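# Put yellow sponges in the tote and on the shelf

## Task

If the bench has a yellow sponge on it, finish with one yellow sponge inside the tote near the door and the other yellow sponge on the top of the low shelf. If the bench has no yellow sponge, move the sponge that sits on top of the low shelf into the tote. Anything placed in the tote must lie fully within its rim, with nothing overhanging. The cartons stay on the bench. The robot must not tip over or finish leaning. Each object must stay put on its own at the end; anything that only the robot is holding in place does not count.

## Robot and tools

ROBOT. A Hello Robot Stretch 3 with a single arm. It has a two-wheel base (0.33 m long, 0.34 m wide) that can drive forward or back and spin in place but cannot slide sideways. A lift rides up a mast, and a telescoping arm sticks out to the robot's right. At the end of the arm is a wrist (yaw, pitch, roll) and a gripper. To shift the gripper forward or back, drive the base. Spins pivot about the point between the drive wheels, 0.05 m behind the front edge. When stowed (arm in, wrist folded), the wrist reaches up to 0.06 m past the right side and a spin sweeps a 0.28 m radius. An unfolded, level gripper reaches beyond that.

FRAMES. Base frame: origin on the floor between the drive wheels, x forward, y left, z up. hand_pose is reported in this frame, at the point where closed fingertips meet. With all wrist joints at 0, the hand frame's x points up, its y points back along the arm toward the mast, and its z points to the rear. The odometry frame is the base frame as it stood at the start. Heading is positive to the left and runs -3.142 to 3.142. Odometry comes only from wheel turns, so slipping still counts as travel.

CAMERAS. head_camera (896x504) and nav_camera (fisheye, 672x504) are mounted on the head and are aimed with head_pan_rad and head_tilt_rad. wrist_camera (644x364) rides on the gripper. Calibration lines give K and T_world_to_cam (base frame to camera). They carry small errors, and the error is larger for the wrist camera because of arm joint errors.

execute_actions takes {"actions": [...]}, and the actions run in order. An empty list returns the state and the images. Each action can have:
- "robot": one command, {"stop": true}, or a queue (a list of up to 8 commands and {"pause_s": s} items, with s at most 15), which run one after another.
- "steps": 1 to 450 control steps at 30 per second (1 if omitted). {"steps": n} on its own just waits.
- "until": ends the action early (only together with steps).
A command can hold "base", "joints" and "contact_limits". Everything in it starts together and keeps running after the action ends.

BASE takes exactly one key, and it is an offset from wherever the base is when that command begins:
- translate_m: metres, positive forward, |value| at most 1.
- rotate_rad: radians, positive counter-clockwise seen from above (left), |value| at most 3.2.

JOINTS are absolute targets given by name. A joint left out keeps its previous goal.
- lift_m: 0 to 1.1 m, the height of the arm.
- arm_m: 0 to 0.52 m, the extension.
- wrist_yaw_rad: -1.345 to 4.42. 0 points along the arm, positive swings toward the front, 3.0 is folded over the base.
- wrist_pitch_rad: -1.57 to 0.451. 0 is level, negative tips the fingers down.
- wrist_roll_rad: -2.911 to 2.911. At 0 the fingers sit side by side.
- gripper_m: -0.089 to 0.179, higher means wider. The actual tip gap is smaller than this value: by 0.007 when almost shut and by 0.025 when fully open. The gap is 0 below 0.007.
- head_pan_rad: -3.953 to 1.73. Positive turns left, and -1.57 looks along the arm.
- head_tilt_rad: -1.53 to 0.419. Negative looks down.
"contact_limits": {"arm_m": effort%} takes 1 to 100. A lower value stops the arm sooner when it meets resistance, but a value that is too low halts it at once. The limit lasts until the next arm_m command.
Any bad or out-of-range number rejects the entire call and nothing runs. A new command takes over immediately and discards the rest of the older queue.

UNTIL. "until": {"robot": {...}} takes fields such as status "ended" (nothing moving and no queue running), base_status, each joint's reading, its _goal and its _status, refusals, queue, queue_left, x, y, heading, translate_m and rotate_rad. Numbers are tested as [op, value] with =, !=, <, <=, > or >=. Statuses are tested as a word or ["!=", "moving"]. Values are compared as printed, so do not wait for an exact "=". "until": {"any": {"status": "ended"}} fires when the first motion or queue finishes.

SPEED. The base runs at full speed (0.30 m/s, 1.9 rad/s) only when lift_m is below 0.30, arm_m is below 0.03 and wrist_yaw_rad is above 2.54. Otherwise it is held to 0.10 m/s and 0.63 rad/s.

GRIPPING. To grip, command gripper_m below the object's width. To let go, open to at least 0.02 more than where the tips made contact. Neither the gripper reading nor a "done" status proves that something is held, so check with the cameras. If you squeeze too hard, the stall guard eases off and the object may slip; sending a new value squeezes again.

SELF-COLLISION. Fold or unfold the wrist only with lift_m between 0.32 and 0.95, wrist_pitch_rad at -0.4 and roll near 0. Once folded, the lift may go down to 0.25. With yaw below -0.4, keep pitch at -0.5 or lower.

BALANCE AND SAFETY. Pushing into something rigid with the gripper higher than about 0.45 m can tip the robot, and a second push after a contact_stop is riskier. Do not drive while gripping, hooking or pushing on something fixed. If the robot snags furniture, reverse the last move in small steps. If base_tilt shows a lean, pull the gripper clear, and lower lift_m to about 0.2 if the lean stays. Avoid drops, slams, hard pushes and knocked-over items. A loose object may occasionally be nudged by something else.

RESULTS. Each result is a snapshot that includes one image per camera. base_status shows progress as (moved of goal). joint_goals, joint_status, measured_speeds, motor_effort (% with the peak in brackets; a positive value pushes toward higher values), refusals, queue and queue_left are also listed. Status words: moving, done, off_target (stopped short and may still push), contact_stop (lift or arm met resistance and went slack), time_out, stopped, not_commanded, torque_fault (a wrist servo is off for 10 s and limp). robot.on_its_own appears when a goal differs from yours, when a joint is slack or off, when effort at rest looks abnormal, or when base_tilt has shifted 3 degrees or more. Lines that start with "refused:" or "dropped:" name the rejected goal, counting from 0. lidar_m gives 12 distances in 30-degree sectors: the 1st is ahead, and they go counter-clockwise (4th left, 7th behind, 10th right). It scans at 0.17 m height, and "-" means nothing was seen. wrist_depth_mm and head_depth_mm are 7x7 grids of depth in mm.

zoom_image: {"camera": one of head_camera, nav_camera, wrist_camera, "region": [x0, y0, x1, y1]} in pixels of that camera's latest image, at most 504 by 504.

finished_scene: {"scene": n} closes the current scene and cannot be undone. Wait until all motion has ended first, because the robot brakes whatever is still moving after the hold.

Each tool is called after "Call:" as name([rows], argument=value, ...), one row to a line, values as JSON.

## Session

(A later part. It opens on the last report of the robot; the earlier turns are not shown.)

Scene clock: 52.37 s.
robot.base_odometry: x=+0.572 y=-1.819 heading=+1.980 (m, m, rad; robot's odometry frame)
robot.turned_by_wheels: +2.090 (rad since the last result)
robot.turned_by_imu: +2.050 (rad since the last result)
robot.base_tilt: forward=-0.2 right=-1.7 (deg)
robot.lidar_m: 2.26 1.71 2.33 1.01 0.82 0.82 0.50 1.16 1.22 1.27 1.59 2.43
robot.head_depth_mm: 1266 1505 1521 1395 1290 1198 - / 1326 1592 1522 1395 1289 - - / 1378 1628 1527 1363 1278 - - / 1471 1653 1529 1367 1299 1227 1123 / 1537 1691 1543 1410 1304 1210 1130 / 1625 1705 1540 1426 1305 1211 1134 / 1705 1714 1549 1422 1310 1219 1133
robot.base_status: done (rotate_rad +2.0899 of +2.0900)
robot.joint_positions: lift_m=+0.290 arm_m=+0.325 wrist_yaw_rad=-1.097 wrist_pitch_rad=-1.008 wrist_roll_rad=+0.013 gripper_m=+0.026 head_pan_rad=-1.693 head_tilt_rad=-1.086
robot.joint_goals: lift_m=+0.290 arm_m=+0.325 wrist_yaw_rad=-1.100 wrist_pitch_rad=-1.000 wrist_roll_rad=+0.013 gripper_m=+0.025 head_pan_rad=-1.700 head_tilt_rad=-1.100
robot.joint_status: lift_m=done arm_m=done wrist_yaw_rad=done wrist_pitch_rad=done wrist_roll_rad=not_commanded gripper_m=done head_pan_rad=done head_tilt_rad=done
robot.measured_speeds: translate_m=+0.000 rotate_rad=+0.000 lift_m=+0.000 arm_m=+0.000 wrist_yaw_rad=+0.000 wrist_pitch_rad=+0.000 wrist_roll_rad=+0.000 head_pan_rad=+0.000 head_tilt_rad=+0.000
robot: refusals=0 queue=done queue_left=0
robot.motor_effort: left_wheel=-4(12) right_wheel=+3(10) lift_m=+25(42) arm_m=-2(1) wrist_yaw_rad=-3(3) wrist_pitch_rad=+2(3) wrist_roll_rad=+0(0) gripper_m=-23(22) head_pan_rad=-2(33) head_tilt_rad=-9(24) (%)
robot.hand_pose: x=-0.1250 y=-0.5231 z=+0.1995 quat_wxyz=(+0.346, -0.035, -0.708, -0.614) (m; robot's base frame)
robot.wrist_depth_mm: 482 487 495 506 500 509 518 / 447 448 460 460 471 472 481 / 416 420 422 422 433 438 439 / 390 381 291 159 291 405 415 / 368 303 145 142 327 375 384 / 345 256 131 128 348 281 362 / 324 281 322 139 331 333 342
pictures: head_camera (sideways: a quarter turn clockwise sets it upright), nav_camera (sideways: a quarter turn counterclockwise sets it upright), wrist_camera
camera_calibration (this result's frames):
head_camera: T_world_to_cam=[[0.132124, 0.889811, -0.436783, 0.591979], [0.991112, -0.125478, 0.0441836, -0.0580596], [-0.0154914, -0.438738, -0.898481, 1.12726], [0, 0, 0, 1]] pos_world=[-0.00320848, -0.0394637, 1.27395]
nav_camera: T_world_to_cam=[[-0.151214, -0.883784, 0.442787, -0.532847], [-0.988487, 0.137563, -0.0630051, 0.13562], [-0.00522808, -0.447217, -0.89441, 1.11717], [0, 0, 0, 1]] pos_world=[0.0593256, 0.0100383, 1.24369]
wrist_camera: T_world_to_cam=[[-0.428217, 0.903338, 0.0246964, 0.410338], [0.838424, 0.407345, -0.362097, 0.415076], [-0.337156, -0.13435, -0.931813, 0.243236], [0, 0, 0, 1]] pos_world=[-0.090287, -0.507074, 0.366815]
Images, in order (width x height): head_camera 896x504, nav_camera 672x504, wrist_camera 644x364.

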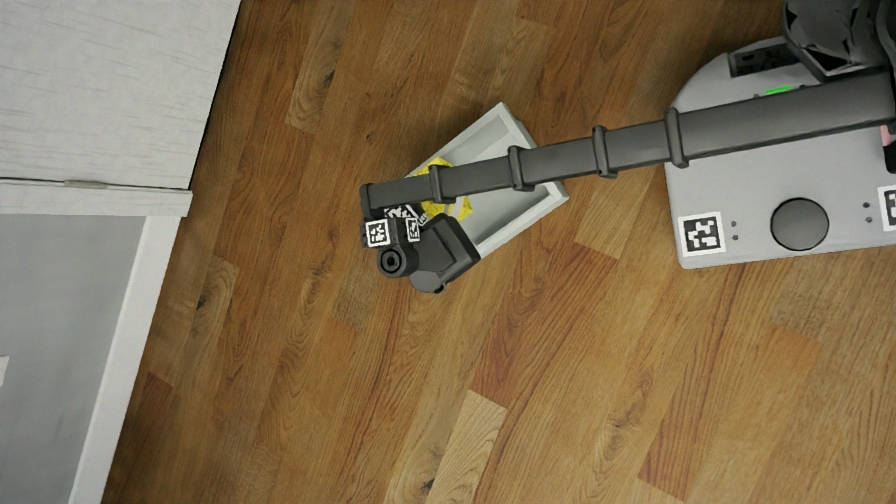

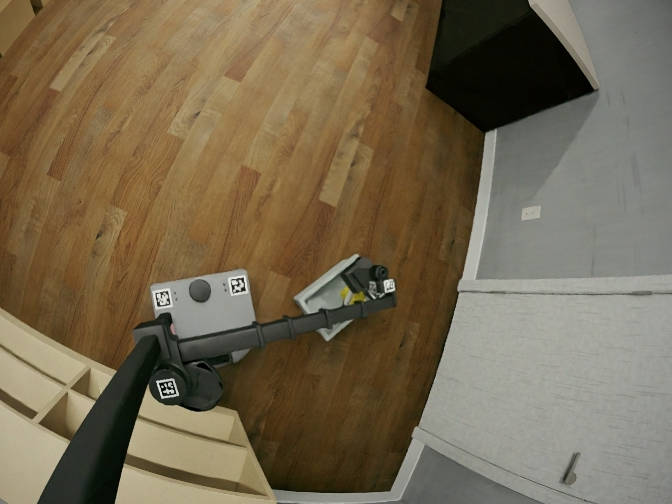

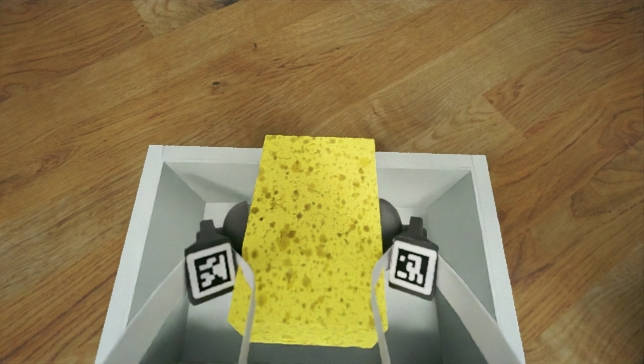

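Call:
execute_actions([
  {"robot":{"base":{"translate_m":-0.008},"joints":{"lift_m":0.127}},"steps":300,"until":{"robot":{"status":"ended"}}},
])

Scene clock: 54.87 s.
robot.base_odometry: x=+0.575 y=-1.827 heading=+1.980 (m, m, rad; robot's odometry frame)
robot.turned_by_wheels: +0.000 (rad since the last result)
robot.turned_by_imu: +0.000 (rad since the last result)
robot.base_tilt: forward=-0.2 right=-1.4 (deg)
robot.lidar_m: 2.25 1.70 2.36 1.01 0.83 0.81 0.49 1.15 1.22 1.27 1.60 2.42
robot.head_depth_mm: 1260 1500 1513 1385 1286 1195 - / 1316 1579 1520 1394 1286 1234 - / 1370 1612 1526 1344 1283 - - / 1455 1665 1534 1366 1299 1229 1122 / 1538 1693 1538 1417 1301 1209 1128 / 1621 1704 1545 1416 1311 1213 1134 / 1701 1715 1556 1419 1316 1216 1140
robot.base_status: done (translate_m -0.0080 of -0.0080)
robot.joint_positions: lift_m=+0.127 arm_m=+0.325 wrist_yaw_rad=-1.097 wrist_pitch_rad=-1.008 wrist_roll_rad=+0.013 gripper_m=+0.026 head_pan_rad=-1.693 head_tilt_rad=-1.086
robot.joint_goals: lift_m=+0.127 arm_m=+0.325 wrist_yaw_rad=-1.100 wrist_pitch_rad=-1.000 wrist_roll_rad=+0.013 gripper_m=+0.025 head_pan_rad=-1.700 head_tilt_rad=-1.100
robot.joint_status: lift_m=done arm_m=done wrist_yaw_rad=done wrist_pitch_rad=done wrist_roll_rad=not_commanded gripper_m=done head_pan_rad=done head_tilt_rad=done
robot.measured_speeds: translate_m=+0.000 rotate_rad=+0.000 lift_m=+0.000 arm_m=+0.000 wrist_yaw_rad=+0.000 wrist_pitch_rad=+0.000 wrist_roll_rad=+0.000 head_pan_rad=+0.000 head_tilt_rad=+0.000
robot: refusals=0 queue=done queue_left=0
robot.motor_effort: left_wheel=-4(10) right_wheel=+3(5) lift_m=+25(22) arm_m=-2(2) wrist_yaw_rad=-3(3) wrist_pitch_rad=+2(2) wrist_roll_rad=+0(1) gripper_m=-22(22) head_pan_rad=-2(1) head_tilt_rad=-9(8) (%)
robot.hand_pose: x=-0.1250 y=-0.5231 z=+0.0365 quat_wxyz=(+0.346, -0.035, -0.708, -0.614) (m; robot's base frame)
robot.wrist_depth_mm: 129 128 128 127 126 125 125 / 156 159 158 157 155 154 142 / 168 206 204 182 201 193 149 / 169 213 214 159 219 216 148 / 170 201 145 142 207 205 147 / 171 190 131 128 192 194 146 / 171 179 178 139 184 183 146
pictures: head_camera (sideways: a quarter turn clockwise sets it upright), nav_camera (sideways: a quarter turn counterclockwise sets it upright), wrist_camera
camera_calibration (this result's frames):
head_camera: T_world_to_cam=[[0.132214, 0.889798, -0.436783, 0.591978], [0.991099, -0.125577, 0.0441836, -0.0580595], [-0.0155354, -0.438737, -0.898481, 1.12726], [0, 0, 0, 1]] pos_world=[-0.00321244, -0.0394628, 1.27395]
nav_camera: T_world_to_cam=[[-0.151303, -0.883769, 0.442787, -0.532847], [-0.988473, 0.137662, -0.0630051, 0.13562], [-0.00527297, -0.447216, -0.89441, 1.11717], [0, 0, 0, 1]] pos_world=[0.0593266, 0.0100329, 1.24369]
wrist_camera: T_world_to_cam=[[-0.428142, 0.903374, 0.0246965, 0.414377], [0.838458, 0.407275, -0.362098, 0.356018], [-0.337168, -0.134322, -0.931813, 0.091361], [0, 0, 0, 1]] pos_world=[-0.0902901, -0.507063, 0.203811]
Images, in order (width x height): head_camera 896x504, nav_camera 672x504, wrist_camera 644x364.

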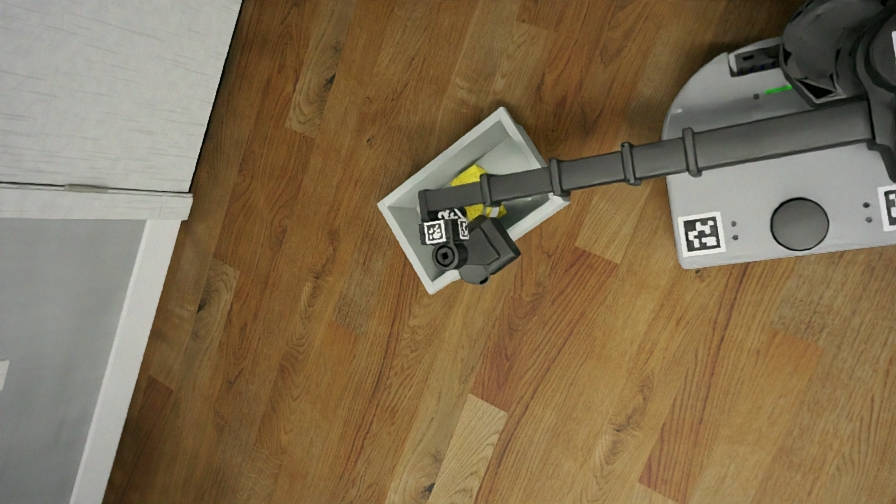

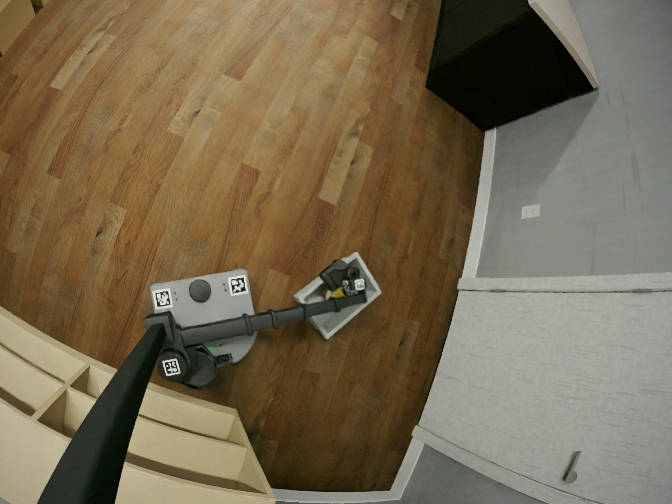

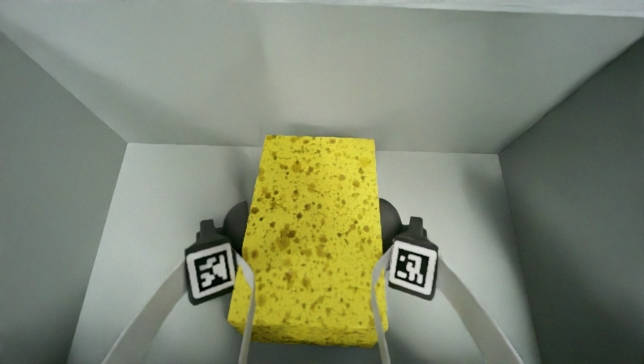

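The sponge's lower edge is a few millimetres above the tote floor, so I'll release it now.

Call:
execute_actions([
  {"robot":[{"joints":{"gripper_m":0.11}},{"joints":{"lift_m":0.26}}],"steps":300,"until":{"robot":{"status":"ended"}}},
])

Scene clock: 58.27 s.
robot.base_odometry: x=+0.575 y=-1.827 heading=+1.980 (m, m, rad; robot's odometry frame)
robot.turned_by_wheels: +0.000 (rad since the last result)
robot.turned_by_imu: +0.000 (rad since the last result)
robot.base_tilt: forward=-0.2 right=-1.5 (deg)
robot.lidar_m: 2.26 1.71 2.36 1.01 0.83 0.81 0.49 1.16 1.22 1.27 1.60 2.41
robot.head_depth_mm: 1261 1505 1514 1391 1283 1197 - / 1316 1586 1520 1398 1295 - - / 1370 1622 1537 1349 1283 - - / 1460 1661 1532 1365 1299 1229 1124 / 1533 1697 1549 1412 1307 1213 1132 / 1612 1712 1542 1422 1302 1212 1135 / 1692 1708 1552 1424 1311 1218 1136
robot.base_status: done (translate_m -0.0080 of -0.0080)
robot.joint_positions: lift_m=+0.260 arm_m=+0.325 wrist_yaw_rad=-1.097 wrist_pitch_rad=-1.008 wrist_roll_rad=+0.013 gripper_m=+0.110 head_pan_rad=-1.693 head_tilt_rad=-1.086
robot.joint_goals: lift_m=+0.260 arm_m=+0.325 wrist_yaw_rad=-1.100 wrist_pitch_rad=-1.000 wrist_roll_rad=+0.013 gripper_m=+0.110 head_pan_rad=-1.700 head_tilt_rad=-1.100
robot.joint_status: lift_m=done arm_m=done wrist_yaw_rad=done wrist_pitch_rad=done wrist_roll_rad=not_commanded gripper_m=done head_pan_rad=done head_tilt_rad=done
robot.measured_speeds: translate_m=+0.000 rotate_rad=+0.000 lift_m=+0.000 arm_m=+0.000 wrist_yaw_rad=+0.000 wrist_pitch_rad=+0.000 wrist_roll_rad=+0.000 head_pan_rad=+0.000 head_tilt_rad=+0.000
robot: refusals=0 queue=done queue_left=0
robot.motor_effort: left_wheel=-4(5) right_wheel=+4(4) lift_m=+44(47) arm_m=-2(1) wrist_yaw_rad=-3(2) wrist_pitch_rad=+2(2) wrist_roll_rad=+0(0) gripper_m=+0(99) head_pan_rad=-2(3) head_tilt_rad=-9(9) (%)
robot.hand_pose: x=-0.1250 y=-0.5231 z=+0.1688 quat_wxyz=(+0.346, -0.035, -0.708, -0.614) (m; robot's base frame)
robot.wrist_depth_mm: 437 450 450 455 464 465 478 / 408 414 422 422 424 432 440 / 379 382 386 392 397 399 405 / 358 258 295 289 284 278 376 / 333 224 337 297 342 254 353 / 314 210 318 280 321 240 332 / 298 265 301 298 305 247 313
pictures: head_camera (sideways: a quarter turn clockwise sets it upright), nav_camera (sideways: a quarter turn counterclockwise sets it upright), wrist_camera
camera_calibration (this result's frames):
head_camera: T_world_to_cam=[[0.132214, 0.889798, -0.436783, 0.591978], [0.991099, -0.125577, 0.0441836, -0.0580595], [-0.0155354, -0.438737, -0.898481, 1.12726], [0, 0, 0, 1]] pos_world=[-0.00321244, -0.0394628, 1.27395]
nav_camera: T_world_to_cam=[[-0.151303, -0.883769, 0.442787, -0.532847], [-0.988473, 0.137662, -0.0630051, 0.13562], [-0.00527292, -0.447216, -0.89441, 1.11717], [0, 0, 0, 1]] pos_world=[0.0593266, 0.0100329, 1.24369]
wrist_camera: T_world_to_cam=[[-0.428127, 0.903381, 0.0246964, 0.411114], [0.838465, 0.407261, -0.362098, 0.403901], [-0.33717, -0.134317, -0.931813, 0.214602], [0, 0, 0, 1]] pos_world=[-0.0902907, -0.507061, 0.336067]
Images, in order (width x height): head_camera 896x504, nav_camera 672x504, wrist_camera 644x364.

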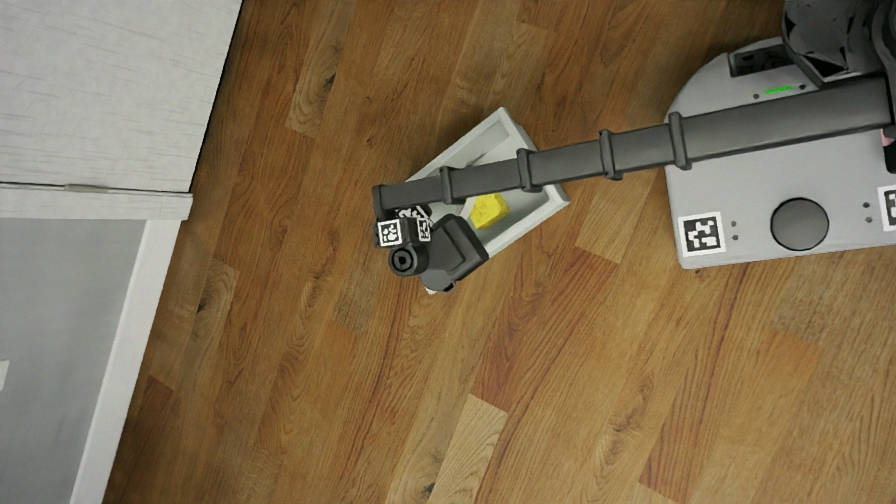

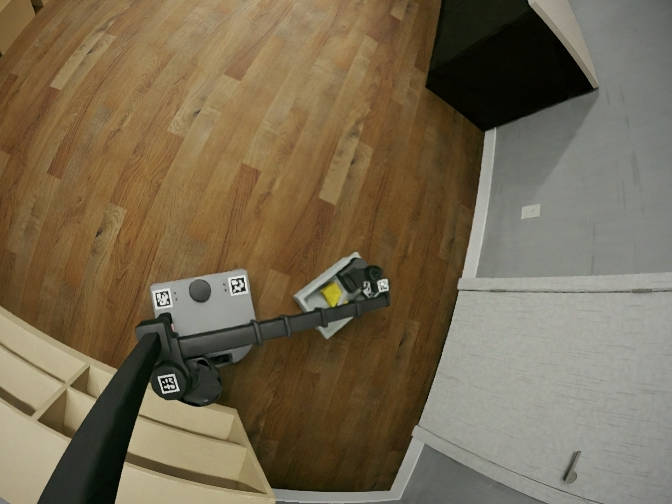

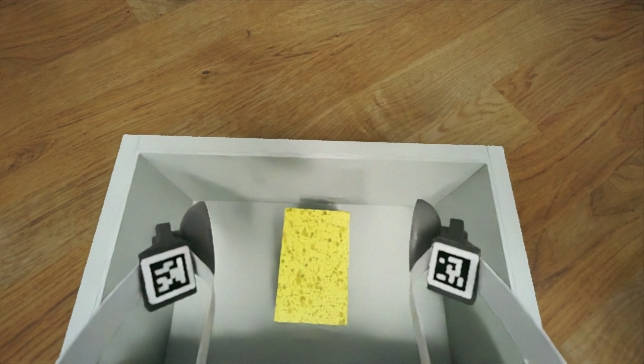

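Call:
finished_scene(scene=2)

The scene is finished: the task was done.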